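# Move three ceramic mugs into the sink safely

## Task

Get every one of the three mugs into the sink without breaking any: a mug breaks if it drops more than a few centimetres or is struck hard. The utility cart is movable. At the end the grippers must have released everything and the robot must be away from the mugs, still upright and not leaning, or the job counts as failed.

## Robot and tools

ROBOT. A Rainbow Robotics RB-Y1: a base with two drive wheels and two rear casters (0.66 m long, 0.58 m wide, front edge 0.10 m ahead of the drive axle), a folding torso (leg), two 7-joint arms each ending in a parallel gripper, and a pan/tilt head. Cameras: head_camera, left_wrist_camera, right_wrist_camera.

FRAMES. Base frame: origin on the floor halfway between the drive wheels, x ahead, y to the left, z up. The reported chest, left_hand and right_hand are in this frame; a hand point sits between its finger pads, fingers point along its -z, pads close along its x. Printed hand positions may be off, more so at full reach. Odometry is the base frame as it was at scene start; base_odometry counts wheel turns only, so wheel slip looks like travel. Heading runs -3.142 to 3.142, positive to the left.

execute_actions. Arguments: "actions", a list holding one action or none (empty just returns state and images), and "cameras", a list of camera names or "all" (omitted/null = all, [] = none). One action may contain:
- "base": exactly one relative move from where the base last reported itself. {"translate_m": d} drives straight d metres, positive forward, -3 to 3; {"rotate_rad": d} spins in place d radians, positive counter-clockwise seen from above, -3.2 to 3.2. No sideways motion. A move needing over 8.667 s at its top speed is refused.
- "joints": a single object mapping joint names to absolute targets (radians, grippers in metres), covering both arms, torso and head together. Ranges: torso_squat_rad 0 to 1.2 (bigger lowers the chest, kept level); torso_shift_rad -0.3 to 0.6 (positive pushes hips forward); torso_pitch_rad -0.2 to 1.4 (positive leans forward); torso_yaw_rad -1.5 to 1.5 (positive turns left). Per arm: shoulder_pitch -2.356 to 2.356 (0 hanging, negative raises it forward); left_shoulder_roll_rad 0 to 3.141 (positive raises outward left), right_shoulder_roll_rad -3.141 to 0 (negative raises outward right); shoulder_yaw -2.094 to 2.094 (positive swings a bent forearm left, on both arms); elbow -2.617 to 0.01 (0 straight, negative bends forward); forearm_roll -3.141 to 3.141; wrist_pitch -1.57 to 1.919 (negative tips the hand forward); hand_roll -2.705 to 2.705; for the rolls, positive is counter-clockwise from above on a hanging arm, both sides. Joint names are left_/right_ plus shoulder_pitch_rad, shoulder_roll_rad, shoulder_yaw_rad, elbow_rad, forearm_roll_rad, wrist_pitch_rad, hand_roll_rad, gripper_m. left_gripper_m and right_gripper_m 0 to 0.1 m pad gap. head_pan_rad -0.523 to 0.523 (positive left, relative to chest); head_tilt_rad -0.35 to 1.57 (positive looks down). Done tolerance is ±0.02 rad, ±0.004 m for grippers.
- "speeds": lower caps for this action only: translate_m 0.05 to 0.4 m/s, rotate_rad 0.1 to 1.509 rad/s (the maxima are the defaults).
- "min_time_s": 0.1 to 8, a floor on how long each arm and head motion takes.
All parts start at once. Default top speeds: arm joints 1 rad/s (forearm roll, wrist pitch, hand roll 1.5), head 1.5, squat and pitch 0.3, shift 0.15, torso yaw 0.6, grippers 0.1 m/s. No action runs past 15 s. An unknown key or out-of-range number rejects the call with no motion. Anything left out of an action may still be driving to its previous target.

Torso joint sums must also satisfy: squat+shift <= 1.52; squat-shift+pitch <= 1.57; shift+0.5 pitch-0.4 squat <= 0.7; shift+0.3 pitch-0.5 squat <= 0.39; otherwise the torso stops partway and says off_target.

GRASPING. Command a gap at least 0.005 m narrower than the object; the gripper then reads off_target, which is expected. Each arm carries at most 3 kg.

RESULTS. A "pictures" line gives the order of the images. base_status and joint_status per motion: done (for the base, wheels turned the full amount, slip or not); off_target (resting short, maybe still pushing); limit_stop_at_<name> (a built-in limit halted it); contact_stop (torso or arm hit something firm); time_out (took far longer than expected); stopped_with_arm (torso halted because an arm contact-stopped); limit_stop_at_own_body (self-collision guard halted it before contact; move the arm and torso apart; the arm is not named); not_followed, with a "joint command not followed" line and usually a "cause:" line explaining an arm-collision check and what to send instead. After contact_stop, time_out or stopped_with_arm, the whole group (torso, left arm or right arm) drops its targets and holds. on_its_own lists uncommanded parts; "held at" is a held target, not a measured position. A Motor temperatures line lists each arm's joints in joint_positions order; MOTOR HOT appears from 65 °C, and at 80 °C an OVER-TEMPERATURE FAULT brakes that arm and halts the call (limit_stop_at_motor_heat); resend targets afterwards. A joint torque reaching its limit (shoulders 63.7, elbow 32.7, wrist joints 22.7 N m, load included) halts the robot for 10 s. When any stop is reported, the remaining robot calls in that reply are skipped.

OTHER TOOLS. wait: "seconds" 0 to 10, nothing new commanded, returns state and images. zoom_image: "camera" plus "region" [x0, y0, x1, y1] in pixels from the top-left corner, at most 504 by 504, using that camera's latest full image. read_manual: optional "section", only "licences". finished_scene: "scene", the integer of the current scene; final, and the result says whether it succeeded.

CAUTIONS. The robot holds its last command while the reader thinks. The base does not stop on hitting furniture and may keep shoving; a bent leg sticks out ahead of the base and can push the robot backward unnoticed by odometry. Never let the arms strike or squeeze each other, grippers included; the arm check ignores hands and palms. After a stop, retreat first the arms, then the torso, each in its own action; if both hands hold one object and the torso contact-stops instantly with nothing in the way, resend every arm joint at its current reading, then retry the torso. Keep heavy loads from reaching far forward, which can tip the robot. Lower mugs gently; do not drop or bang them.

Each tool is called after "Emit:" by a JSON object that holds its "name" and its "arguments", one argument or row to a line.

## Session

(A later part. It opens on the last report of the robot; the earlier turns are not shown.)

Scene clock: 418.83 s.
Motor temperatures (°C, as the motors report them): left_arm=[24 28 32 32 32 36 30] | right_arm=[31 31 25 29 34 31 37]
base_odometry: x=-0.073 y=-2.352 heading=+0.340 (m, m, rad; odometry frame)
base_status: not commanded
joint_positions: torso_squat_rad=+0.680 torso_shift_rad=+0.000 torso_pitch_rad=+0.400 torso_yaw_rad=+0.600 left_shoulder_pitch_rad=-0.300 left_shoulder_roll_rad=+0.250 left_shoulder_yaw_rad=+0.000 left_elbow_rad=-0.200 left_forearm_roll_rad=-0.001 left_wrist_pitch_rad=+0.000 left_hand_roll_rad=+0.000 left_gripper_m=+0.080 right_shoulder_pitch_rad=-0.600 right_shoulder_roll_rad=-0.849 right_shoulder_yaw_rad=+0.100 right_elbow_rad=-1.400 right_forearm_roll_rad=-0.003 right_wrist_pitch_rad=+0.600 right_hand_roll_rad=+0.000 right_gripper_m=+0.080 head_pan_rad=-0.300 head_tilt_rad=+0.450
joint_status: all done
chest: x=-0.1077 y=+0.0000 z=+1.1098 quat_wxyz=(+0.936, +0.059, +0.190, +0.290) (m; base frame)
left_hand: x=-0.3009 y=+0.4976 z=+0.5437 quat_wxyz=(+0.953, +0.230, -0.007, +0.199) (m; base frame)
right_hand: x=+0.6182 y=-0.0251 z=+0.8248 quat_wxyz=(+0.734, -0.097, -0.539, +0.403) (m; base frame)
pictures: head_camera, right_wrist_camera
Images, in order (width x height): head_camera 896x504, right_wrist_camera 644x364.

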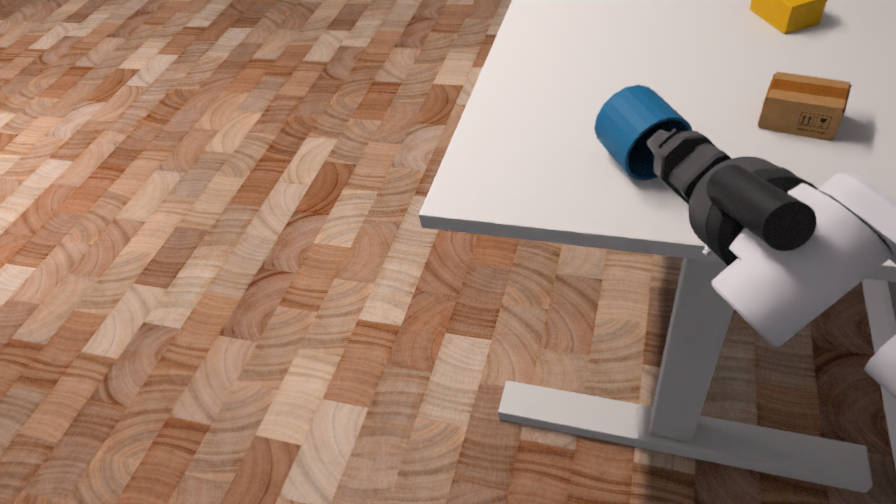

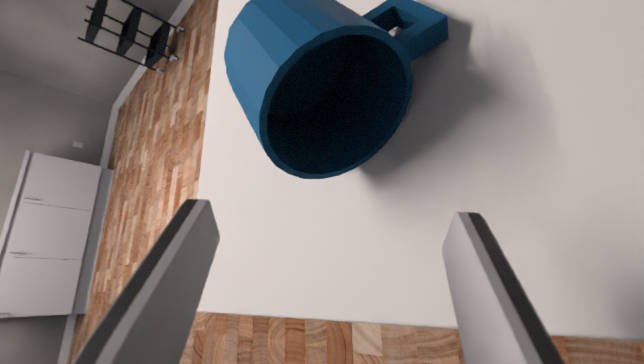

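Emit:
{"name": "execute_actions", "arguments": {
  "actions": [
    {"base":{"translate_m":0.05}}
  ],
  "cameras": ["right_wrist_camera"]
}}

Scene clock: 423.50 s.
Motor temperatures (°C, as the motors report them): left_arm=[24 28 32 32 32 36 30] | right_arm=[31 31 25 29 34 31 37]
base_odometry: x=-0.026 y=-2.336 heading=+0.340 (m, m, rad; odometry frame)
base_status: done
joint_positions: torso_squat_rad=+0.680 torso_shift_rad=+0.000 torso_pitch_rad=+0.400 torso_yaw_rad=+0.600 left_shoulder_pitch_rad=-0.300 left_shoulder_roll_rad=+0.250 left_shoulder_yaw_rad=+0.000 left_elbow_rad=-0.200 left_forearm_roll_rad=-0.001 left_wrist_pitch_rad=+0.000 left_hand_roll_rad=+0.000 left_gripper_m=+0.080 right_shoulder_pitch_rad=-0.600 right_shoulder_roll_rad=-0.850 right_shoulder_yaw_rad=+0.100 right_elbow_rad=-1.400 right_forearm_roll_rad=-0.003 right_wrist_pitch_rad=+0.600 right_hand_roll_rad=+0.000 right_gripper_m=+0.080 head_pan_rad=-0.300 head_tilt_rad=+0.450
joint_status: not commanded
chest: x=-0.1077 y=+0.0000 z=+1.1098 quat_wxyz=(+0.936, +0.059, +0.190, +0.290) (m; base frame)
left_hand: x=-0.3008 y=+0.4976 z=+0.5437 quat_wxyz=(+0.953, +0.230, -0.007, +0.199) (m; base frame)
right_hand: x=+0.6182 y=-0.0252 z=+0.8248 quat_wxyz=(+0.734, -0.097, -0.539, +0.403) (m; base frame)
pictures: right_wrist_camera
Images, in order (width x height): right_wrist_camera 644x364.

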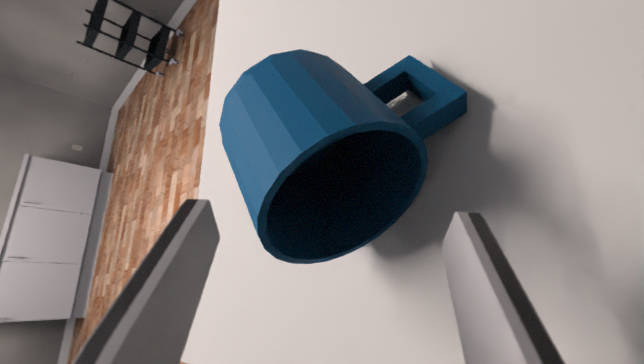

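Emit:
{"name": "execute_actions", "arguments": {
  "actions": [
    {"base":{"translate_m":0.03},"joints":{"torso_yaw_rad":0.68,"torso_squat_rad":0.72}}
  ],
  "cameras": ["head_camera","right_wrist_camera"]
}}

Scene clock: 429.07 s.
Motor temperatures (°C, as the motors report them): left_arm=[24 28 32 32 32 36 30] | right_arm=[31 31 25 29 34 31 37]
base_odometry: x=+0.002 y=-2.326 heading=+0.341 (m, m, rad; odometry frame)
base_status: done
joint_positions: torso_squat_rad=+0.720 torso_shift_rad=+0.000 torso_pitch_rad=+0.400 torso_yaw_rad=+0.680 left_shoulder_pitch_rad=-0.300 left_shoulder_roll_rad=+0.250 left_shoulder_yaw_rad=+0.000 left_elbow_rad=-0.200 left_forearm_roll_rad=-0.001 left_wrist_pitch_rad=+0.000 left_hand_roll_rad=+0.000 left_gripper_m=+0.080 right_shoulder_pitch_rad=-0.600 right_shoulder_roll_rad=-0.850 right_shoulder_yaw_rad=+0.100 right_elbow_rad=-1.400 right_forearm_roll_rad=-0.003 right_wrist_pitch_rad=+0.600 right_hand_roll_rad=+0.000 right_gripper_m=+0.080 head_pan_rad=-0.300 head_tilt_rad=+0.450
joint_status: all done
chest: x=-0.1077 y=+0.0000 z=+1.0918 quat_wxyz=(+0.924, +0.066, +0.187, +0.327) (m; base frame)
left_hand: x=-0.3376 y=+0.4994 z=+0.5412 quat_wxyz=(+0.941, +0.245, -0.002, +0.233) (m; base frame)
right_hand: x=+0.6178 y=+0.0373 z=+0.8070 quat_wxyz=(+0.720, -0.065, -0.548, +0.421) (m; base frame)
pictures: head_camera, right_wrist_camera
Images, in order (width x height): head_camera 896x504, right_wrist_camera 644x364.

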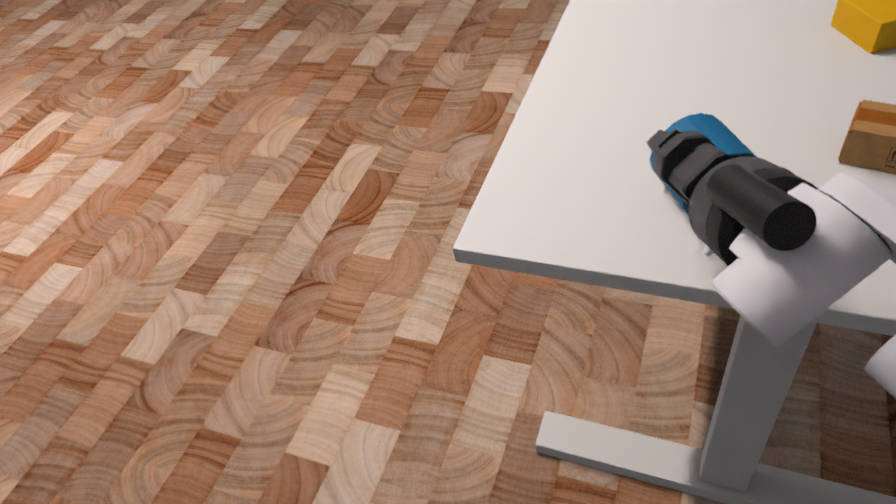

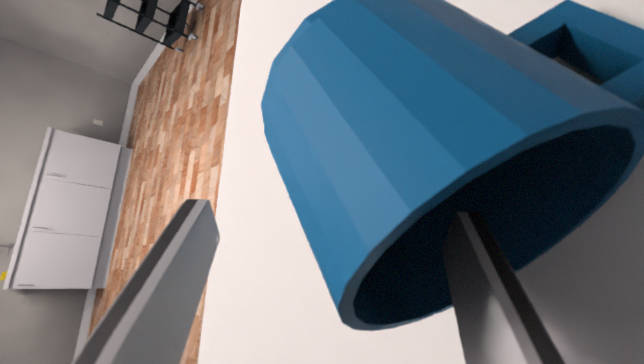

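Finger inside. Close and lift.

Emit:
{"name": "execute_actions", "arguments": {
  "actions": [
    {"joints":{"right_gripper_m":0.0}}
  ],
  "cameras": []
}}

Emit:
{"name": "execute_actions", "arguments": {
  "actions": [
    {"joints":{"torso_squat_rad":0.45}}
  ],
  "cameras": ["head_camera","right_wrist_camera"]
}}

Scene clock: 433.17 s.
Motor temperatures (°C, as the motors report them): left_arm=[24 28 32 32 32 36 30] | right_arm=[31 31 25 29 34 31 37]
base_odometry: x=+0.002 y=-2.326 heading=+0.341 (m, m, rad; odometry frame)
base_status: not commanded
joint_positions: torso_squat_rad=+0.720 torso_shift_rad=-0.001 torso_pitch_rad=+0.400 torso_yaw_rad=+0.680 left_shoulder_pitch_rad=-0.300 left_shoulder_roll_rad=+0.250 left_shoulder_yaw_rad=+0.000 left_elbow_rad=-0.200 left_forearm_roll_rad=-0.001 left_wrist_pitch_rad=+0.000 left_hand_roll_rad=+0.000 left_gripper_m=+0.080 right_shoulder_pitch_rad=-0.602 right_shoulder_roll_rad=-0.850 right_shoulder_yaw_rad=+0.100 right_elbow_rad=-1.401 right_forearm_roll_rad=-0.003 right_wrist_pitch_rad=+0.599 right_hand_roll_rad=+0.000 right_gripper_m=+0.012 head_pan_rad=-0.300 head_tilt_rad=+0.450
joint_status: right_gripper_m off_target (ended at +0.012, target +0.000)
chest: x=-0.1079 y=+0.0000 z=+1.0918 quat_wxyz=(+0.924, +0.066, +0.187, +0.327) (m; base frame)
left_hand: x=-0.3375 y=+0.4994 z=+0.5411 quat_wxyz=(+0.941, +0.245, -0.002, +0.233) (m; base frame)
right_hand: x=+0.6182 y=+0.0381 z=+0.8094 quat_wxyz=(+0.718, -0.065, -0.550, +0.421) (m; base frame)
pictures: none
No camera images: the call's "cameras" was empty. Leave "cameras" out to get every camera's image.

Scene clock: 434.87 s.
Motor temperatures (°C, as the motors report them): left_arm=[24 28 32 32 32 36 30] | right_arm=[31 31 25 29 34 31 37]
base_odometry: x=+0.002 y=-2.326 heading=+0.341 (m, m, rad; odometry frame)
base_status: not commanded
joint_positions: torso_squat_rad=+0.450 torso_shift_rad=+0.000 torso_pitch_rad=+0.400 torso_yaw_rad=+0.680 left_shoulder_pitch_rad=-0.300 left_shoulder_roll_rad=+0.250 left_shoulder_yaw_rad=+0.000 left_elbow_rad=-0.200 left_forearm_roll_rad=-0.001 left_wrist_pitch_rad=+0.000 left_hand_roll_rad=+0.000 left_gripper_m=+0.080 right_shoulder_pitch_rad=-0.600 right_shoulder_roll_rad=-0.850 right_shoulder_yaw_rad=+0.100 right_elbow_rad=-1.400 right_forearm_roll_rad=-0.003 right_wrist_pitch_rad=+0.600 right_hand_roll_rad=+0.000 right_gripper_m=+0.007 head_pan_rad=-0.300 head_tilt_rad=+0.450
joint_status: all done
on_its_own: right_gripper_m moved -0.005 toward your old target +0.000
chest: x=-0.1076 y=+0.0000 z=+1.1958 quat_wxyz=(+0.924, +0.066, +0.188, +0.327) (m; base frame)
left_hand: x=-0.3377 y=+0.4994 z=+0.6452 quat_wxyz=(+0.941, +0.245, -0.002, +0.233) (m; base frame)
right_hand: x=+0.6178 y=+0.0371 z=+0.9107 quat_wxyz=(+0.720, -0.065, -0.548, +0.421) (m; base frame)
pictures: head_camera, right_wrist_camera
Images, in order (width x height): head_camera 896x504, right_wrist_camera 644x364.

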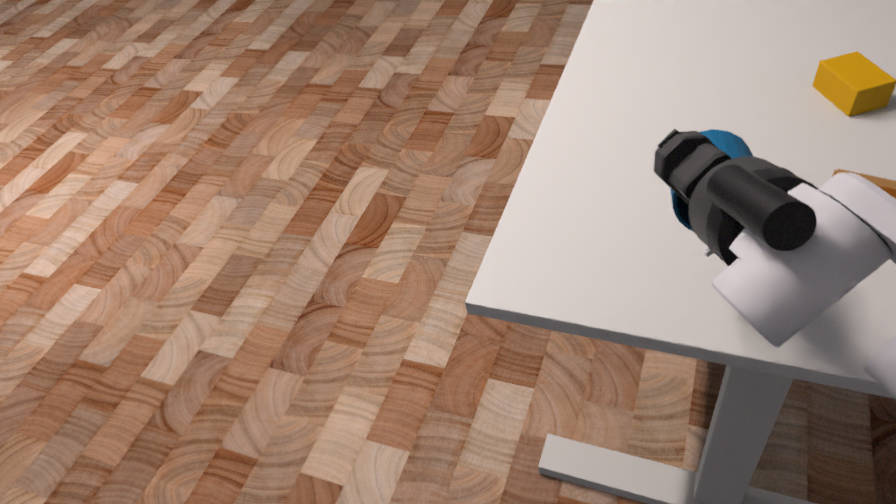

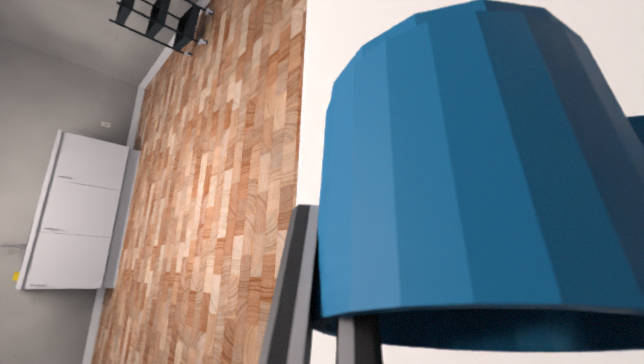

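Emit:
{"name": "execute_actions", "arguments": {
  "actions": [
    {"base":{"translate_m":-0.5},"joints":{"torso_yaw_rad":0.0,"torso_squat_rad":0.1}}
  ],
  "cameras": []
}}

Emit:
{"name": "execute_actions", "arguments": {
  "actions": [
    {"base":{"rotate_rad":0.6},"joints":{"right_shoulder_pitch_rad":-1.3,"right_shoulder_roll_rad":-0.1,"right_shoulder_yaw_rad":0,"right_elbow_rad":-1.0,"right_wrist_pitch_rad":1.9,"head_pan_rad":0,"head_tilt_rad":0.2},"min_time_s":3}
  ],
  "cameras": []
}}

Emit:
{"name": "execute_actions", "arguments": {
  "actions": [
    {"base":{"translate_m":0.5}}
  ],
  "cameras": []
}}

Emit:
{"name": "execute_actions", "arguments": {
  "actions": [
    {"base":{"rotate_rad":0.75}}
  ],
  "cameras": ["head_camera"]
}}

Scene clock: 455.13 s.
Motor temperatures (°C, as the motors report them): left_arm=[24 28 32 32 32 36 30] | right_arm=[31 32 25 29 34 31 37]
TORQUE FAULT: right_elbow_rad reached its load limit. The robot stopped for 10 seconds, dropped its targets and accepts commands again. The stop added 8.5 s to the call and to motion_time.
base_odometry: x=-0.328 y=-2.443 heading=+0.342 (m, m, rad; odometry frame)
base_status: translate_m torque_fault (by the wheels' count: -0.350 of -0.500)
joint_positions: torso_squat_rad=+0.155 torso_shift_rad=-0.001 torso_pitch_rad=+0.400 torso_yaw_rad=+0.107 left_shoulder_pitch_rad=-0.300 left_shoulder_roll_rad=+0.250 left_shoulder_yaw_rad=+0.000 left_elbow_rad=-0.200 left_forearm_roll_rad=-0.001 left_wrist_pitch_rad=+0.000 left_hand_roll_rad=+0.000 left_gripper_m=+0.080 right_shoulder_pitch_rad=-0.603 right_shoulder_roll_rad=-0.848 right_shoulder_yaw_rad=+0.101 right_elbow_rad=-1.403 right_forearm_roll_rad=-0.004 right_wrist_pitch_rad=+0.598 right_hand_roll_rad=+0.000 right_gripper_m=+0.006 head_pan_rad=-0.300 head_tilt_rad=+0.450
joint_status: torso_squat_rad contact_stop (moved -0.295 of -0.350); torso_yaw_rad contact_stop (moved -0.573 of -0.680)
on_its_own: torso_squat_rad is held at +0.155, not at your +0.100, since a contact_stop; torso_yaw_rad is held at +0.107, not at your +0.000, since a contact_stop
chest: x=-0.1080 y=+0.0001 z=+1.2572 quat_wxyz=(+0.979, +0.011, +0.198, +0.052) (m; base frame)
left_hand: x=-0.0888 y=+0.4180 z=+0.6012 quat_wxyz=(+0.990, +0.131, -0.040, -0.021) (m; base frame)
right_hand: x=+0.5226 y=-0.3878 z=+1.0147 quat_wxyz=(+0.791, -0.283, -0.466, +0.278) (m; base frame)
pictures: none
No camera images: the call's "cameras" was empty. Leave "cameras" out to get every camera's image.

not run: a stop came earlier in this reply.

not run: a stop came earlier in this reply.

not run: a stop came earlier in this reply.

Arm hit the wall. Tuck the arm first.

Emit:
{"name": "execute_actions", "arguments": {
  "actions": [
    {"joints":{"torso_yaw_rad":0.4}}
  ],
  "cameras": []
}}

Emit:
{"name": "execute_actions", "arguments": {
  "actions": [
    {"joints":{"right_shoulder_pitch_rad":-1.3,"right_shoulder_roll_rad":-0.1,"right_shoulder_yaw_rad":0,"right_elbow_rad":-1.0,"right_wrist_pitch_rad":1.9,"head_pan_rad":0,"head_tilt_rad":0.6},"min_time_s":3}
  ],
  "cameras": ["head_camera"]
}}

Scene clock: 459.47 s.
Motor temperatures (°C, as the motors report them): left_arm=[24 28 32 32 32 36 30] | right_arm=[31 32 25 29 34 31 37]
base_odometry: x=-0.328 y=-2.443 heading=+0.342 (m, m, rad; odometry frame)
base_status: not commanded
joint_positions: torso_squat_rad=+0.155 torso_shift_rad=-0.001 torso_pitch_rad=+0.400 torso_yaw_rad=+0.400 left_shoulder_pitch_rad=-0.300 left_shoulder_roll_rad=+0.250 left_shoulder_yaw_rad=+0.000 left_elbow_rad=-0.200 left_forearm_roll_rad=-0.001 left_wrist_pitch_rad=+0.000 left_hand_roll_rad=+0.000 left_gripper_m=+0.080 right_shoulder_pitch_rad=-0.602 right_shoulder_roll_rad=-0.848 right_shoulder_yaw_rad=+0.101 right_elbow_rad=-1.402 right_forearm_roll_rad=-0.004 right_wrist_pitch_rad=+0.599 right_hand_roll_rad=+0.000 right_gripper_m=+0.006 head_pan_rad=-0.300 head_tilt_rad=+0.450
joint_status: all done
on_its_own: torso_squat_rad is held at +0.155, not at your +0.100, since a contact_stop
chest: x=-0.1080 y=+0.0000 z=+1.2571 quat_wxyz=(+0.961, +0.039, +0.195, +0.195) (m; base frame)
left_hand: x=-0.2108 y=+0.4791 z=+0.6528 quat_wxyz=(+0.975, +0.191, -0.021, +0.110) (m; base frame)
right_hand: x=+0.5992 y=-0.1771 z=+0.9816 quat_wxyz=(+0.762, -0.173, -0.514, +0.355) (m; base frame)
pictures: none
No camera images: the call's "cameras" was empty. Leave "cameras" out to get every camera's image.

Scene clock: 462.77 s.
Motor temperatures (°C, as the motors report them): left_arm=[24 28 32 32 32 36 30] | right_arm=[31 32 25 29 34 31 37]
base_odometry: x=-0.328 y=-2.443 heading=+0.342 (m, m, rad; odometry frame)
base_status: not commanded
joint_positions: torso_squat_rad=+0.155 torso_shift_rad=-0.001 torso_pitch_rad=+0.400 torso_yaw_rad=+0.400 left_shoulder_pitch_rad=-0.300 left_shoulder_roll_rad=+0.250 left_shoulder_yaw_rad=+0.000 left_elbow_rad=-0.200 left_forearm_roll_rad=-0.001 left_wrist_pitch_rad=+0.000 left_hand_roll_rad=+0.000 left_gripper_m=+0.080 right_shoulder_pitch_rad=-1.299 right_shoulder_roll_rad=-0.100 right_shoulder_yaw_rad=+0.000 right_elbow_rad=-1.000 right_forearm_roll_rad=-0.003 right_wrist_pitch_rad=+1.900 right_hand_roll_rad=+0.000 right_gripper_m=+0.006 head_pan_rad=+0.000 head_tilt_rad=+0.600
joint_status: all done
on_its_own: torso_squat_rad is held at +0.155, not at your +0.100, since a contact_stop
chest: x=-0.1080 y=+0.0000 z=+1.2571 quat_wxyz=(+0.961, +0.039, +0.195, +0.195) (m; base frame)
left_hand: x=-0.2108 y=+0.4791 z=+0.6528 quat_wxyz=(+0.975, +0.191, -0.021, +0.110) (m; base frame)
right_hand: x=+0.3821 y=+0.1068 z=+0.9765 quat_wxyz=(+0.940, -0.008, -0.006, +0.342) (m; base frame)
pictures: head_camera
Images, in order (width x height): head_camera 896x504.

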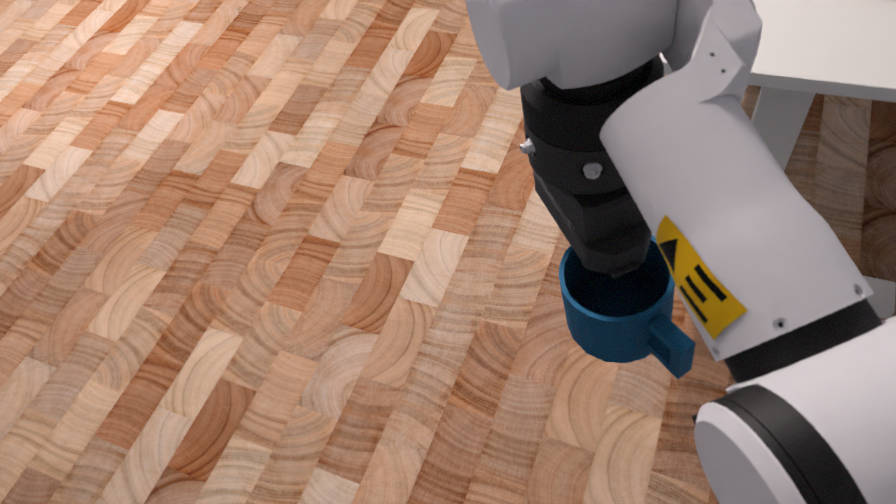

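Mug intact. Move away.

Emit:
{"name": "execute_actions", "arguments": {
  "actions": [
    {"base":{"rotate_rad":0.6},"joints":{"torso_yaw_rad":0.0,"torso_squat_rad":0.0,"torso_pitch_rad":0.2,"head_tilt_rad":0.3}}
  ],
  "cameras": []
}}

Emit:
{"name": "execute_actions", "arguments": {
  "actions": [
    {"base":{"translate_m":0.45}}
  ],
  "cameras": []
}}

Emit:
{"name": "execute_actions", "arguments": {
  "actions": [
    {"base":{"rotate_rad":0.75}}
  ],
  "cameras": ["head_camera"]
}}

Scene clock: 469.13 s.
Motor temperatures (°C, as the motors report them): left_arm=[24 28 32 32 32 36 30] | right_arm=[31 32 25 29 34 31 37]
base_odometry: x=-0.328 y=-2.443 heading=+0.941 (m, m, rad; odometry frame)
base_status: done
joint_positions: torso_squat_rad=+0.000 torso_shift_rad=-0.001 torso_pitch_rad=+0.200 torso_yaw_rad=+0.000 left_shoulder_pitch_rad=-0.300 left_shoulder_roll_rad=+0.250 left_shoulder_yaw_rad=+0.000 left_elbow_rad=-0.200 left_forearm_roll_rad=-0.001 left_wrist_pitch_rad=+0.000 left_hand_roll_rad=+0.000 left_gripper_m=+0.080 right_shoulder_pitch_rad=-1.299 right_shoulder_roll_rad=-0.100 right_shoulder_yaw_rad=+0.000 right_elbow_rad=-1.000 right_forearm_roll_rad=-0.003 right_wrist_pitch_rad=+1.900 right_hand_roll_rad=+0.000 right_gripper_m=+0.006 head_pan_rad=+0.000 head_tilt_rad=+0.300
joint_status: all done
chest: x=-0.1670 y=+0.0000 z=+1.2838 quat_wxyz=(+0.995, +0.000, +0.100, +0.000) (m; base frame)
left_hand: x=+0.0244 y=+0.3865 z=+0.6362 quat_wxyz=(+0.981, +0.114, -0.146, -0.058) (m; base frame)
right_hand: x=+0.3664 y=-0.1199 z=+1.1065 quat_wxyz=(+0.980, -0.097, -0.077, +0.154) (m; base frame)
pictures: none
No camera images: the call's "cameras" was empty. Leave "cameras" out to get every camera's image.

Scene clock: 471.63 s.
Motor temperatures (°C, as the motors report them): left_arm=[24 28 32 32 32 36 30] | right_arm=[31 32 25 29 34 31 37]
base_odometry: x=-0.063 y=-2.079 heading=+0.942 (m, m, rad; odometry frame)
base_status: done
joint_positions: torso_squat_rad=+0.000 torso_shift_rad=-0.001 torso_pitch_rad=+0.200 torso_yaw_rad=+0.000 left_shoulder_pitch_rad=-0.300 left_shoulder_roll_rad=+0.250 left_shoulder_yaw_rad=+0.000 left_elbow_rad=-0.200 left_forearm_roll_rad=-0.001 left_wrist_pitch_rad=+0.000 left_hand_roll_rad=+0.000 left_gripper_m=+0.080 right_shoulder_pitch_rad=-1.299 right_shoulder_roll_rad=-0.100 right_shoulder_yaw_rad=+0.000 right_elbow_rad=-1.000 right_forearm_roll_rad=-0.003 right_wrist_pitch_rad=+1.900 right_hand_roll_rad=+0.000 right_gripper_m=+0.006 head_pan_rad=+0.000 head_tilt_rad=+0.300
joint_status: not commanded
chest: x=-0.1669 y=+0.0000 z=+1.2837 quat_wxyz=(+0.995, +0.000, +0.100, +0.000) (m; base frame)
left_hand: x=+0.0245 y=+0.3864 z=+0.6361 quat_wxyz=(+0.981, +0.114, -0.146, -0.058) (m; base frame)
right_hand: x=+0.3665 y=-0.1199 z=+1.1065 quat_wxyz=(+0.980, -0.097, -0.077, +0.154) (m; base frame)
pictures: none
No camera images: the call's "cameras" was empty. Leave "cameras" out to get every camera's image.

Scene clock: 474.40 s.
Motor temperatures (°C, as the motors report them): left_arm=[24 28 32 32 32 36 30] | right_arm=[31 31 25 29 34 31 37]
base_odometry: x=-0.063 y=-2.079 heading=+1.691 (m, m, rad; odometry frame)
base_status: done
joint_positions: torso_squat_rad=+0.000 torso_shift_rad=-0.001 torso_pitch_rad=+0.200 torso_yaw_rad=+0.000 left_shoulder_pitch_rad=-0.300 left_shoulder_roll_rad=+0.250 left_shoulder_yaw_rad=+0.000 left_elbow_rad=-0.200 left_forearm_roll_rad=-0.001 left_wrist_pitch_rad=+0.000 left_hand_roll_rad=+0.000 left_gripper_m=+0.080 right_shoulder_pitch_rad=-1.299 right_shoulder_roll_rad=-0.100 right_shoulder_yaw_rad=+0.000 right_elbow_rad=-1.000 right_forearm_roll_rad=-0.003 right_wrist_pitch_rad=+1.900 right_hand_roll_rad=+0.000 right_gripper_m=+0.006 head_pan_rad=+0.000 head_tilt_rad=+0.300
joint_status: not commanded
chest: x=-0.1669 y=+0.0000 z=+1.2837 quat_wxyz=(+0.995, +0.000, +0.100, +0.000) (m; base frame)
left_hand: x=+0.0244 y=+0.3865 z=+0.6361 quat_wxyz=(+0.981, +0.114, -0.146, -0.058) (m; base frame)
right_hand: x=+0.3665 y=-0.1199 z=+1.1065 quat_wxyz=(+0.980, -0.097, -0.077, +0.154) (m; base frame)
pictures: head_camera
Images, in order (width x height): head_camera 896x504.

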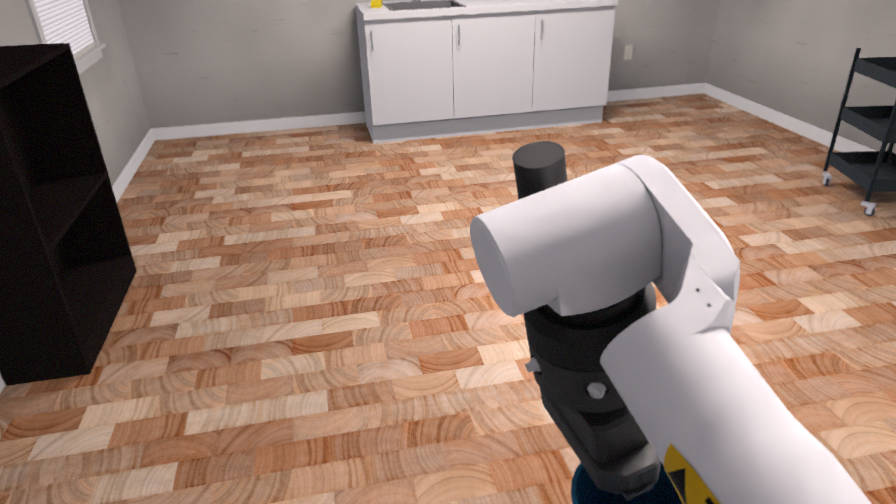

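Emit:
{"name": "execute_actions", "arguments": {
  "actions": [
    {"base":{"translate_m":3.0}}
  ],
  "cameras": []
}}

Emit:
{"name": "execute_actions", "arguments": {
  "actions": [
    {"base":{"rotate_rad":0.2}}
  ],
  "cameras": ["head_camera"]
}}

Scene clock: 486.73 s.
Motor temperatures (°C, as the motors report them): left_arm=[24 28 32 32 32 36 30] | right_arm=[31 31 25 29 34 31 37]
base_odometry: x=-0.425 y=+0.899 heading=+1.692 (m, m, rad; odometry frame)
base_status: done
joint_positions: torso_squat_rad=+0.000 torso_shift_rad=-0.001 torso_pitch_rad=+0.200 torso_yaw_rad=+0.000 left_shoulder_pitch_rad=-0.300 left_shoulder_roll_rad=+0.250 left_shoulder_yaw_rad=+0.000 left_elbow_rad=-0.200 left_forearm_roll_rad=-0.001 left_wrist_pitch_rad=+0.000 left_hand_roll_rad=+0.000 left_gripper_m=+0.080 right_shoulder_pitch_rad=-1.299 right_shoulder_roll_rad=-0.100 right_shoulder_yaw_rad=+0.000 right_elbow_rad=-1.000 right_forearm_roll_rad=-0.003 right_wrist_pitch_rad=+1.900 right_hand_roll_rad=+0.000 right_gripper_m=+0.006 head_pan_rad=+0.000 head_tilt_rad=+0.300
joint_status: not commanded
chest: x=-0.1669 y=+0.0000 z=+1.2837 quat_wxyz=(+0.995, +0.000, +0.100, +0.000) (m; base frame)
left_hand: x=+0.0244 y=+0.3865 z=+0.6361 quat_wxyz=(+0.981, +0.114, -0.146, -0.058) (m; base frame)
right_hand: x=+0.3665 y=-0.1199 z=+1.1065 quat_wxyz=(+0.980, -0.097, -0.077, +0.154) (m; base frame)
pictures: none
No camera images: the call's "cameras" was empty. Leave "cameras" out to get every camera's image.

Scene clock: 488.43 s.
Motor temperatures (°C, as the motors report them): left_arm=[24 28 32 32 32 36 30] | right_arm=[31 31 25 29 34 31 37]
base_odometry: x=-0.425 y=+0.899 heading=+1.891 (m, m, rad; odometry frame)
base_status: done
joint_positions: torso_squat_rad=+0.000 torso_shift_rad=-0.001 torso_pitch_rad=+0.200 torso_yaw_rad=+0.000 left_shoulder_pitch_rad=-0.300 left_shoulder_roll_rad=+0.250 left_shoulder_yaw_rad=+0.000 left_elbow_rad=-0.200 left_forearm_roll_rad=-0.001 left_wrist_pitch_rad=+0.000 left_hand_roll_rad=+0.000 left_gripper_m=+0.080 right_shoulder_pitch_rad=-1.299 right_shoulder_roll_rad=-0.100 right_shoulder_yaw_rad=+0.000 right_elbow_rad=-1.000 right_forearm_roll_rad=-0.003 right_wrist_pitch_rad=+1.900 right_hand_roll_rad=+0.000 right_gripper_m=+0.006 head_pan_rad=+0.000 head_tilt_rad=+0.300
joint_status: not commanded
chest: x=-0.1669 y=+0.0000 z=+1.2837 quat_wxyz=(+0.995, +0.000, +0.100, +0.000) (m; base frame)
left_hand: x=+0.0244 y=+0.3865 z=+0.6361 quat_wxyz=(+0.981, +0.114, -0.146, -0.058) (m; base frame)
right_hand: x=+0.3665 y=-0.1199 z=+1.1065 quat_wxyz=(+0.980, -0.097, -0.077, +0.154) (m; base frame)
pictures: head_camera
Images, in order (width x height): head_camera 896x504.

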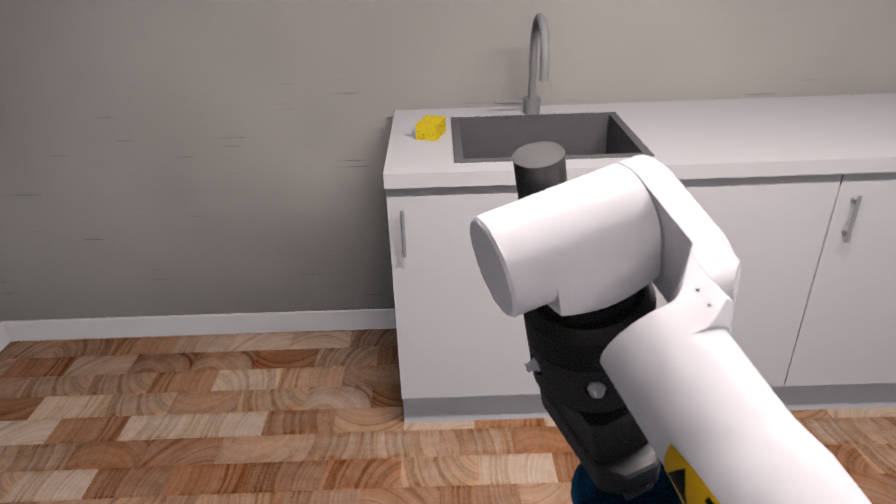

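Emit:
{"name": "execute_actions", "arguments": {
  "actions": [
    {"base":{"translate_m":1.2},"joints":{"head_tilt_rad":0.7,"torso_yaw_rad":-0.25,"torso_shift_rad":0.15,"left_shoulder_pitch_rad":0.2}}
  ],
  "cameras": ["head_camera"]
}}

Scene clock: 498.03 s.
Motor temperatures (°C, as the motors report them): left_arm=[24 28 32 32 32 36 30] | right_arm=[31 31 25 29 34 31 37]
base_odometry: x=-0.804 y=+2.038 heading=+1.892 (m, m, rad; odometry frame)
base_status: done
joint_positions: torso_squat_rad=+0.000 torso_shift_rad=+0.150 torso_pitch_rad=+0.200 torso_yaw_rad=-0.250 left_shoulder_pitch_rad=+0.200 left_shoulder_roll_rad=+0.250 left_shoulder_yaw_rad=+0.000 left_elbow_rad=-0.200 left_forearm_roll_rad=-0.001 left_wrist_pitch_rad=+0.000 left_hand_roll_rad=+0.000 left_gripper_m=+0.080 right_shoulder_pitch_rad=-1.299 right_shoulder_roll_rad=-0.100 right_shoulder_yaw_rad=+0.000 right_elbow_rad=-1.000 right_forearm_roll_rad=-0.003 right_wrist_pitch_rad=+1.900 right_hand_roll_rad=+0.000 right_gripper_m=+0.006 head_pan_rad=+0.000 head_tilt_rad=+0.700
joint_status: all done
chest: x=-0.0618 y=+0.0000 z=+1.2759 quat_wxyz=(+0.987, -0.012, +0.099, -0.124) (m; base frame)
left_hand: x=-0.1457 y=+0.4101 z=+0.6201 quat_wxyz=(+0.982, +0.112, +0.081, -0.126) (m; base frame)
right_hand: x=+0.4255 y=-0.2540 z=+1.1079 quat_wxyz=(+0.989, -0.130, -0.060, +0.036) (m; base frame)
pictures: head_camera
Images, in order (width x height): head_camera 896x504.

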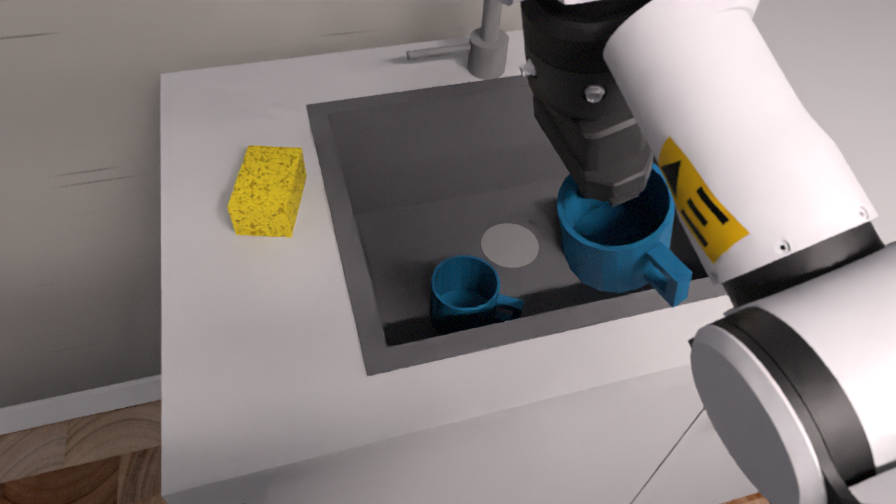

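Emit:
{"name": "execute_actions", "arguments": {
  "actions": [
    {"base":{"translate_m":0.18},"joints":{"torso_yaw_rad":0.0,"torso_shift_rad":0.27,"torso_squat_rad":0.1}}
  ],
  "cameras": ["head_camera"]
}}

Scene clock: 505.50 s.
Motor temperatures (°C, as the motors report them): left_arm=[24 28 32 32 32 36 30] | right_arm=[31 31 25 29 34 31 37]
base_odometry: x=-0.860 y=+2.209 heading=+1.892 (m, m, rad; odometry frame)
base_status: done
joint_positions: torso_squat_rad=+0.100 torso_shift_rad=+0.270 torso_pitch_rad=+0.200 torso_yaw_rad=+0.000 left_shoulder_pitch_rad=+0.200 left_shoulder_roll_rad=+0.250 left_shoulder_yaw_rad=+0.000 left_elbow_rad=-0.200 left_forearm_roll_rad=-0.001 left_wrist_pitch_rad=+0.000 left_hand_roll_rad=+0.000 left_gripper_m=+0.080 right_shoulder_pitch_rad=-1.299 right_shoulder_roll_rad=-0.100 right_shoulder_yaw_rad=+0.000 right_elbow_rad=-1.000 right_forearm_roll_rad=-0.003 right_wrist_pitch_rad=+1.900 right_hand_roll_rad=+0.000 right_gripper_m=+0.006 head_pan_rad=+0.000 head_tilt_rad=+0.700
joint_status: all done
chest: x=+0.0195 y=+0.0000 z=+1.2550 quat_wxyz=(+0.995, +0.000, +0.100, +0.000) (m; base frame)
left_hand: x=-0.1655 y=+0.4093 z=+0.6197 quat_wxyz=(+0.987, +0.126, +0.098, -0.003) (m; base frame)
right_hand: x=+0.5528 y=-0.1197 z=+1.0776 quat_wxyz=(+0.980, -0.097, -0.077, +0.155) (m; base frame)
pictures: head_camera
Images, in order (width x height): head_camera 896x504.

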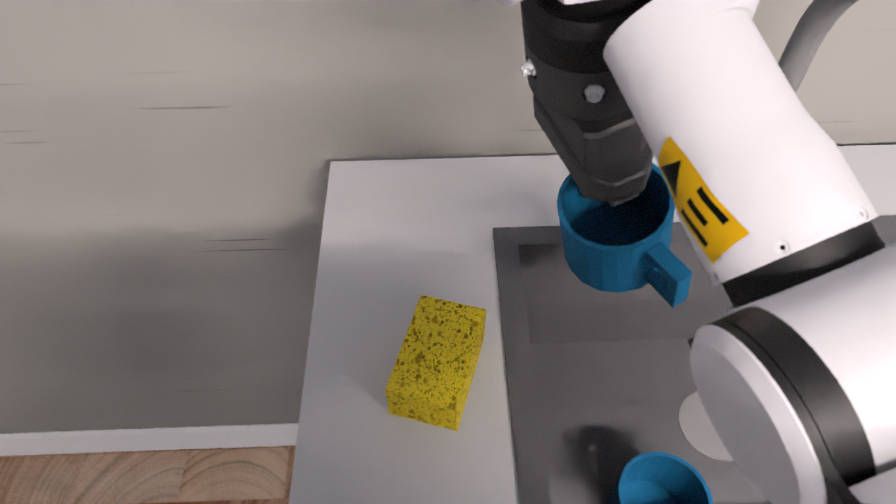

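Emit:
{"name": "execute_actions", "arguments": {
  "actions": [
    {"joints":{"torso_yaw_rad":-0.07,"torso_squat_rad":0.5,"torso_pitch_rad":0.4,"torso_shift_rad":0.24}}
  ],
  "cameras": ["head_camera"]
}}

Scene clock: 511.43 s.
Motor temperatures (°C, as the motors report them): left_arm=[24 28 32 32 32 36 30] | right_arm=[31 31 25 29 34 31 37]
base_odometry: x=-0.860 y=+2.209 heading=+1.892 (m, m, rad; odometry frame)
base_status: not commanded
joint_positions: torso_squat_rad=+0.500 torso_shift_rad=+0.240 torso_pitch_rad=+0.400 torso_yaw_rad=-0.070 left_shoulder_pitch_rad=+0.200 left_shoulder_roll_rad=+0.250 left_shoulder_yaw_rad=+0.000 left_elbow_rad=-0.200 left_forearm_roll_rad=-0.001 left_wrist_pitch_rad=+0.000 left_hand_roll_rad=+0.000 left_gripper_m=+0.080 right_shoulder_pitch_rad=-1.299 right_shoulder_roll_rad=-0.100 right_shoulder_yaw_rad=+0.000 right_elbow_rad=-1.000 right_forearm_roll_rad=-0.003 right_wrist_pitch_rad=+1.900 right_hand_roll_rad=+0.000 right_gripper_m=+0.006 head_pan_rad=+0.000 head_tilt_rad=+0.700
joint_status: all done
chest: x=+0.0387 y=+0.0000 z=+1.1622 quat_wxyz=(+0.979, -0.007, +0.199, -0.034) (m; base frame)
left_hand: x=-0.2423 y=+0.4121 z=+0.5651 quat_wxyz=(+0.973, +0.118, +0.191, -0.050) (m; base frame)
right_hand: x=+0.5172 y=-0.1583 z=+0.8863 quat_wxyz=(+0.987, -0.094, +0.026, +0.131) (m; base frame)
pictures: head_camera
Images, in order (width x height): head_camera 896x504.

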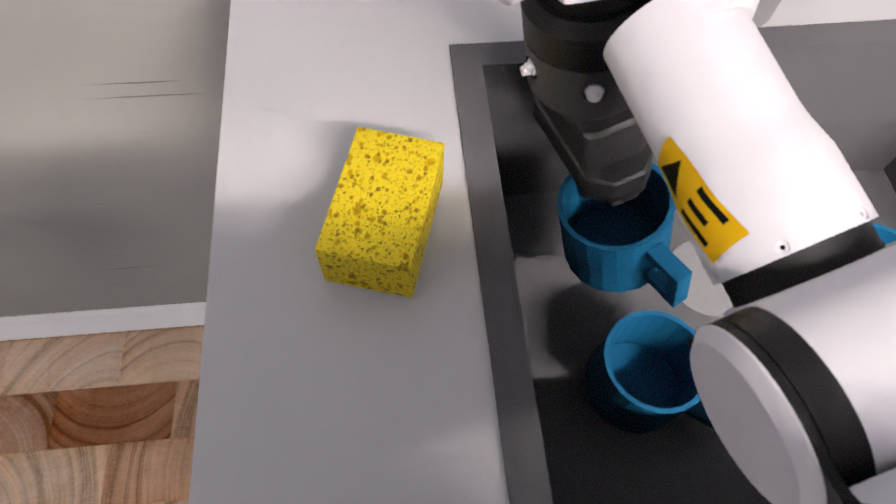

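Emit:
{"name": "execute_actions", "arguments": {
  "actions": [
    {"joints":{"torso_squat_rad":0.68,"torso_shift_rad":0.3}}
  ],
  "cameras": ["head_camera"]
}}

Scene clock: 514.33 s.
Motor temperatures (°C, as the motors report them): left_arm=[25 28 32 32 32 36 30] | right_arm=[31 31 25 29 34 31 37]
base_odometry: x=-0.860 y=+2.209 heading=+1.892 (m, m, rad; odometry frame)
base_status: not commanded
joint_positions: torso_squat_rad=+0.680 torso_shift_rad=+0.300 torso_pitch_rad=+0.400 torso_yaw_rad=-0.070 left_shoulder_pitch_rad=+0.200 left_shoulder_roll_rad=+0.250 left_shoulder_yaw_rad=+0.000 left_elbow_rad=-0.200 left_forearm_roll_rad=-0.001 left_wrist_pitch_rad=+0.000 left_hand_roll_rad=+0.000 left_gripper_m=+0.080 right_shoulder_pitch_rad=-1.301 right_shoulder_roll_rad=-0.100 right_shoulder_yaw_rad=+0.000 right_elbow_rad=-1.000 right_forearm_roll_rad=-0.003 right_wrist_pitch_rad=+1.900 right_hand_roll_rad=+0.000 right_gripper_m=+0.012 head_pan_rad=+0.000 head_tilt_rad=+0.700
joint_status: all done
chest: x=+0.0533 y=+0.0000 z=+1.0855 quat_wxyz=(+0.979, -0.007, +0.198, -0.034) (m; base frame)
left_hand: x=-0.2274 y=+0.4121 z=+0.4883 quat_wxyz=(+0.973, +0.118, +0.191, -0.050) (m; base frame)
right_hand: x=+0.5324 y=-0.1584 z=+0.8106 quat_wxyz=(+0.987, -0.094, +0.026, +0.131) (m; base frame)
pictures: head_camera
Images, in order (width x height): head_camera 896x504.

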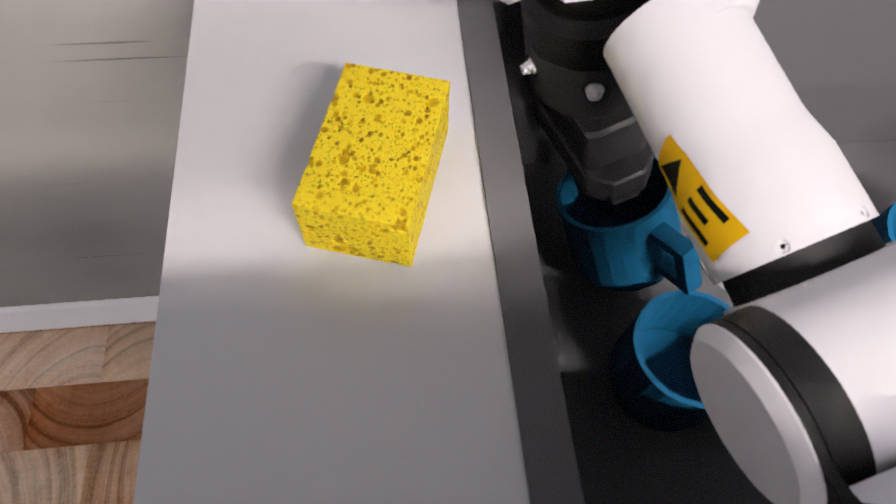

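Emit:
{"name": "execute_actions", "arguments": {
  "actions": [
    {"joints":{"torso_squat_rad":0.58}}
  ],
  "cameras": []
}}

Emit:
{"name": "execute_actions", "arguments": {
  "actions": [
    {"joints":{"right_hand_roll_rad":0.6},"min_time_s":1.5}
  ],
  "cameras": ["head_camera"]
}}

Scene clock: 518.50 s.
Motor temperatures (°C, as the motors report them): left_arm=[25 28 32 33 32 36 30] | right_arm=[31 31 25 29 34 31 37]
base_odometry: x=-0.860 y=+2.209 heading=+1.892 (m, m, rad; odometry frame)
base_status: not commanded
joint_positions: torso_squat_rad=+0.617 torso_shift_rad=+0.299 torso_pitch_rad=+0.400 torso_yaw_rad=-0.071 left_shoulder_pitch_rad=+0.200 left_shoulder_roll_rad=+0.250 left_shoulder_yaw_rad=+0.000 left_elbow_rad=-0.200 left_forearm_roll_rad=-0.001 left_wrist_pitch_rad=+0.000 left_hand_roll_rad=+0.000 left_gripper_m=+0.080 right_shoulder_pitch_rad=-1.293 right_shoulder_roll_rad=-0.097 right_shoulder_yaw_rad=+0.000 right_elbow_rad=-0.996 right_forearm_roll_rad=-0.004 right_wrist_pitch_rad=+1.904 right_hand_roll_rad=+0.000 right_gripper_m=+0.006 head_pan_rad=+0.000 head_tilt_rad=+0.700
joint_status: torso_squat_rad contact_stop (moved -0.063 of -0.100)
on_its_own: torso_squat_rad is held at +0.617, not at your +0.580, since a contact_stop; right_gripper_m moved -0.006 toward your old target +0.000
chest: x=+0.0605 y=+0.0000 z=+1.1112 quat_wxyz=(+0.979, -0.007, +0.198, -0.035) (m; base frame)
left_hand: x=-0.2200 y=+0.4123 z=+0.5139 quat_wxyz=(+0.973, +0.118, +0.191, -0.050) (m; base frame)
right_hand: x=+0.5349 y=-0.1587 z=+0.8315 quat_wxyz=(+0.986, -0.093, +0.034, +0.131) (m; base frame)
pictures: none
No camera images: the call's "cameras" was empty. Leave "cameras" out to get every camera's image.

not run: a stop came earlier in this reply.

Emit:
{"name": "execute_actions", "arguments": {
  "actions": [
    {"joints":{"torso_squat_rad":0.64,"head_tilt_rad":0.3}}
  ],
  "cameras": ["head_camera"]
}}

Scene clock: 521.03 s.
Motor temperatures (°C, as the motors report them): left_arm=[25 28 32 33 32 36 30] | right_arm=[32 31 25 29 34 32 37]
base_odometry: x=-0.860 y=+2.209 heading=+1.892 (m, m, rad; odometry frame)
base_status: not commanded
joint_positions: torso_squat_rad=+0.640 torso_shift_rad=+0.298 torso_pitch_rad=+0.398 torso_yaw_rad=-0.071 left_shoulder_pitch_rad=+0.200 left_shoulder_roll_rad=+0.250 left_shoulder_yaw_rad=+0.000 left_elbow_rad=-0.200 left_forearm_roll_rad=-0.001 left_wrist_pitch_rad=+0.000 left_hand_roll_rad=+0.000 left_gripper_m=+0.080 right_shoulder_pitch_rad=-1.298 right_shoulder_roll_rad=-0.098 right_shoulder_yaw_rad=+0.000 right_elbow_rad=-0.999 right_forearm_roll_rad=-0.004 right_wrist_pitch_rad=+1.903 right_hand_roll_rad=+0.000 right_gripper_m=+0.007 head_pan_rad=+0.000 head_tilt_rad=+0.300
joint_status: all done
chest: x=+0.0570 y=+0.0000 z=+1.1023 quat_wxyz=(+0.980, -0.007, +0.198, -0.035) (m; base frame)
left_hand: x=-0.2226 y=+0.4122 z=+0.5046 quat_wxyz=(+0.973, +0.118, +0.190, -0.050) (m; base frame)
right_hand: x=+0.5347 y=-0.1584 z=+0.8266 quat_wxyz=(+0.987, -0.094, +0.028, +0.131) (m; base frame)
pictures: head_camera
Images, in order (width x height): head_camera 896x504.

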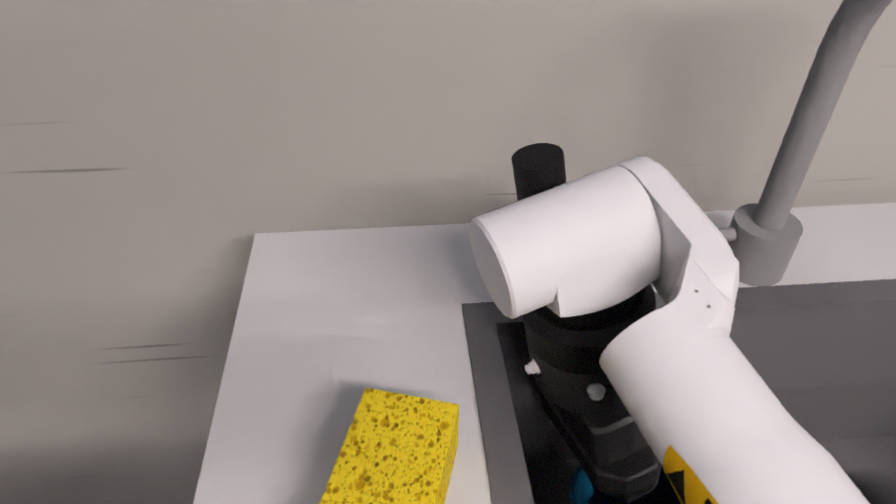

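Emit:
{"name": "execute_actions", "arguments": {
  "actions": [
    {"joints":{"torso_squat_rad":0.675,"head_tilt_rad":0.7}}
  ],
  "cameras": []
}}

Emit:
{"name": "execute_actions", "arguments": {
  "actions": [
    {"joints":{"right_gripper_m":0.05}}
  ],
  "cameras": []
}}

Emit:
{"name": "execute_actions", "arguments": {
  "actions": [
    {"joints":{"torso_shift_rad":0.26,"torso_squat_rad":0.64}}
  ],
  "cameras": ["head_camera"]
}}

Scene clock: 525.70 s.
Motor temperatures (°C, as the motors report them): left_arm=[25 28 32 33 32 36 30] | right_arm=[32 31 25 29 34 32 37]
base_odometry: x=-0.860 y=+2.209 heading=+1.892 (m, m, rad; odometry frame)
base_status: not commanded
joint_positions: torso_squat_rad=+0.675 torso_shift_rad=+0.299 torso_pitch_rad=+0.400 torso_yaw_rad=-0.070 left_shoulder_pitch_rad=+0.200 left_shoulder_roll_rad=+0.250 left_shoulder_yaw_rad=+0.000 left_elbow_rad=-0.200 left_forearm_roll_rad=-0.001 left_wrist_pitch_rad=+0.000 left_hand_roll_rad=+0.000 left_gripper_m=+0.080 right_shoulder_pitch_rad=-1.301 right_shoulder_roll_rad=-0.100 right_shoulder_yaw_rad=+0.000 right_elbow_rad=-1.000 right_forearm_roll_rad=-0.003 right_wrist_pitch_rad=+1.900 right_hand_roll_rad=+0.000 right_gripper_m=+0.011 head_pan_rad=+0.000 head_tilt_rad=+0.700
joint_status: all done
chest: x=+0.0534 y=+0.0000 z=+1.0878 quat_wxyz=(+0.980, -0.007, +0.198, -0.034) (m; base frame)
left_hand: x=-0.2270 y=+0.4122 z=+0.4904 quat_wxyz=(+0.973, +0.118, +0.191, -0.050) (m; base frame)
right_hand: x=+0.5324 y=-0.1586 z=+0.8129 quat_wxyz=(+0.987, -0.094, +0.026, +0.131) (m; base frame)
pictures: none
No camera images: the call's "cameras" was empty. Leave "cameras" out to get every camera's image.

Scene clock: 526.67 s.
Motor temperatures (°C, as the motors report them): left_arm=[25 28 32 33 32 36 30] | right_arm=[32 31 25 29 34 32 37]
base_odometry: x=-0.860 y=+2.209 heading=+1.892 (m, m, rad; odometry frame)
base_status: not commanded
joint_positions: torso_squat_rad=+0.675 torso_shift_rad=+0.299 torso_pitch_rad=+0.400 torso_yaw_rad=-0.070 left_shoulder_pitch_rad=+0.200 left_shoulder_roll_rad=+0.250 left_shoulder_yaw_rad=+0.000 left_elbow_rad=-0.200 left_forearm_roll_rad=-0.001 left_wrist_pitch_rad=+0.000 left_hand_roll_rad=+0.000 left_gripper_m=+0.080 right_shoulder_pitch_rad=-1.300 right_shoulder_roll_rad=-0.100 right_shoulder_yaw_rad=+0.000 right_elbow_rad=-1.000 right_forearm_roll_rad=-0.003 right_wrist_pitch_rad=+1.900 right_hand_roll_rad=+0.000 right_gripper_m=+0.050 head_pan_rad=+0.000 head_tilt_rad=+0.700
joint_status: all done
chest: x=+0.0535 y=+0.0000 z=+1.0877 quat_wxyz=(+0.979, -0.007, +0.198, -0.034) (m; base frame)
left_hand: x=-0.2271 y=+0.4122 z=+0.4905 quat_wxyz=(+0.973, +0.118, +0.191, -0.050) (m; base frame)
right_hand: x=+0.5324 y=-0.1587 z=+0.8125 quat_wxyz=(+0.987, -0.094, +0.026, +0.131) (m; base frame)
pictures: none
No camera images: the call's "cameras" was empty. Leave "cameras" out to get every camera's image.

Scene clock: 527.67 s.
Motor temperatures (°C, as the motors report them): left_arm=[25 28 32 33 32 36 30] | right_arm=[32 31 25 29 34 32 37]
base_odometry: x=-0.860 y=+2.209 heading=+1.892 (m, m, rad; odometry frame)
base_status: not commanded
joint_positions: torso_squat_rad=+0.640 torso_shift_rad=+0.260 torso_pitch_rad=+0.400 torso_yaw_rad=-0.070 left_shoulder_pitch_rad=+0.200 left_shoulder_roll_rad=+0.250 left_shoulder_yaw_rad=+0.000 left_elbow_rad=-0.200 left_forearm_roll_rad=-0.001 left_wrist_pitch_rad=+0.000 left_hand_roll_rad=+0.000 left_gripper_m=+0.080 right_shoulder_pitch_rad=-1.300 right_shoulder_roll_rad=-0.100 right_shoulder_yaw_rad=+0.000 right_elbow_rad=-1.000 right_forearm_roll_rad=-0.003 right_wrist_pitch_rad=+1.900 right_hand_roll_rad=+0.000 right_gripper_m=+0.050 head_pan_rad=+0.000 head_tilt_rad=+0.700
joint_status: all done
chest: x=+0.0368 y=+0.0000 z=+1.1081 quat_wxyz=(+0.979, -0.007, +0.198, -0.034) (m; base frame)
left_hand: x=-0.2438 y=+0.4122 z=+0.5109 quat_wxyz=(+0.973, +0.118, +0.191, -0.050) (m; base frame)
right_hand: x=+0.5157 y=-0.1587 z=+0.8328 quat_wxyz=(+0.987, -0.094, +0.026, +0.131) (m; base frame)
pictures: head_camera
Images, in order (width x height): head_camera 896x504.

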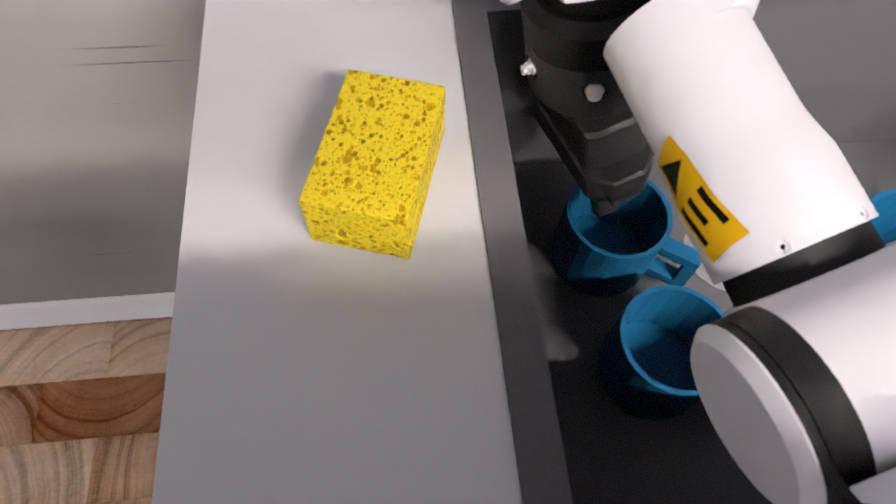

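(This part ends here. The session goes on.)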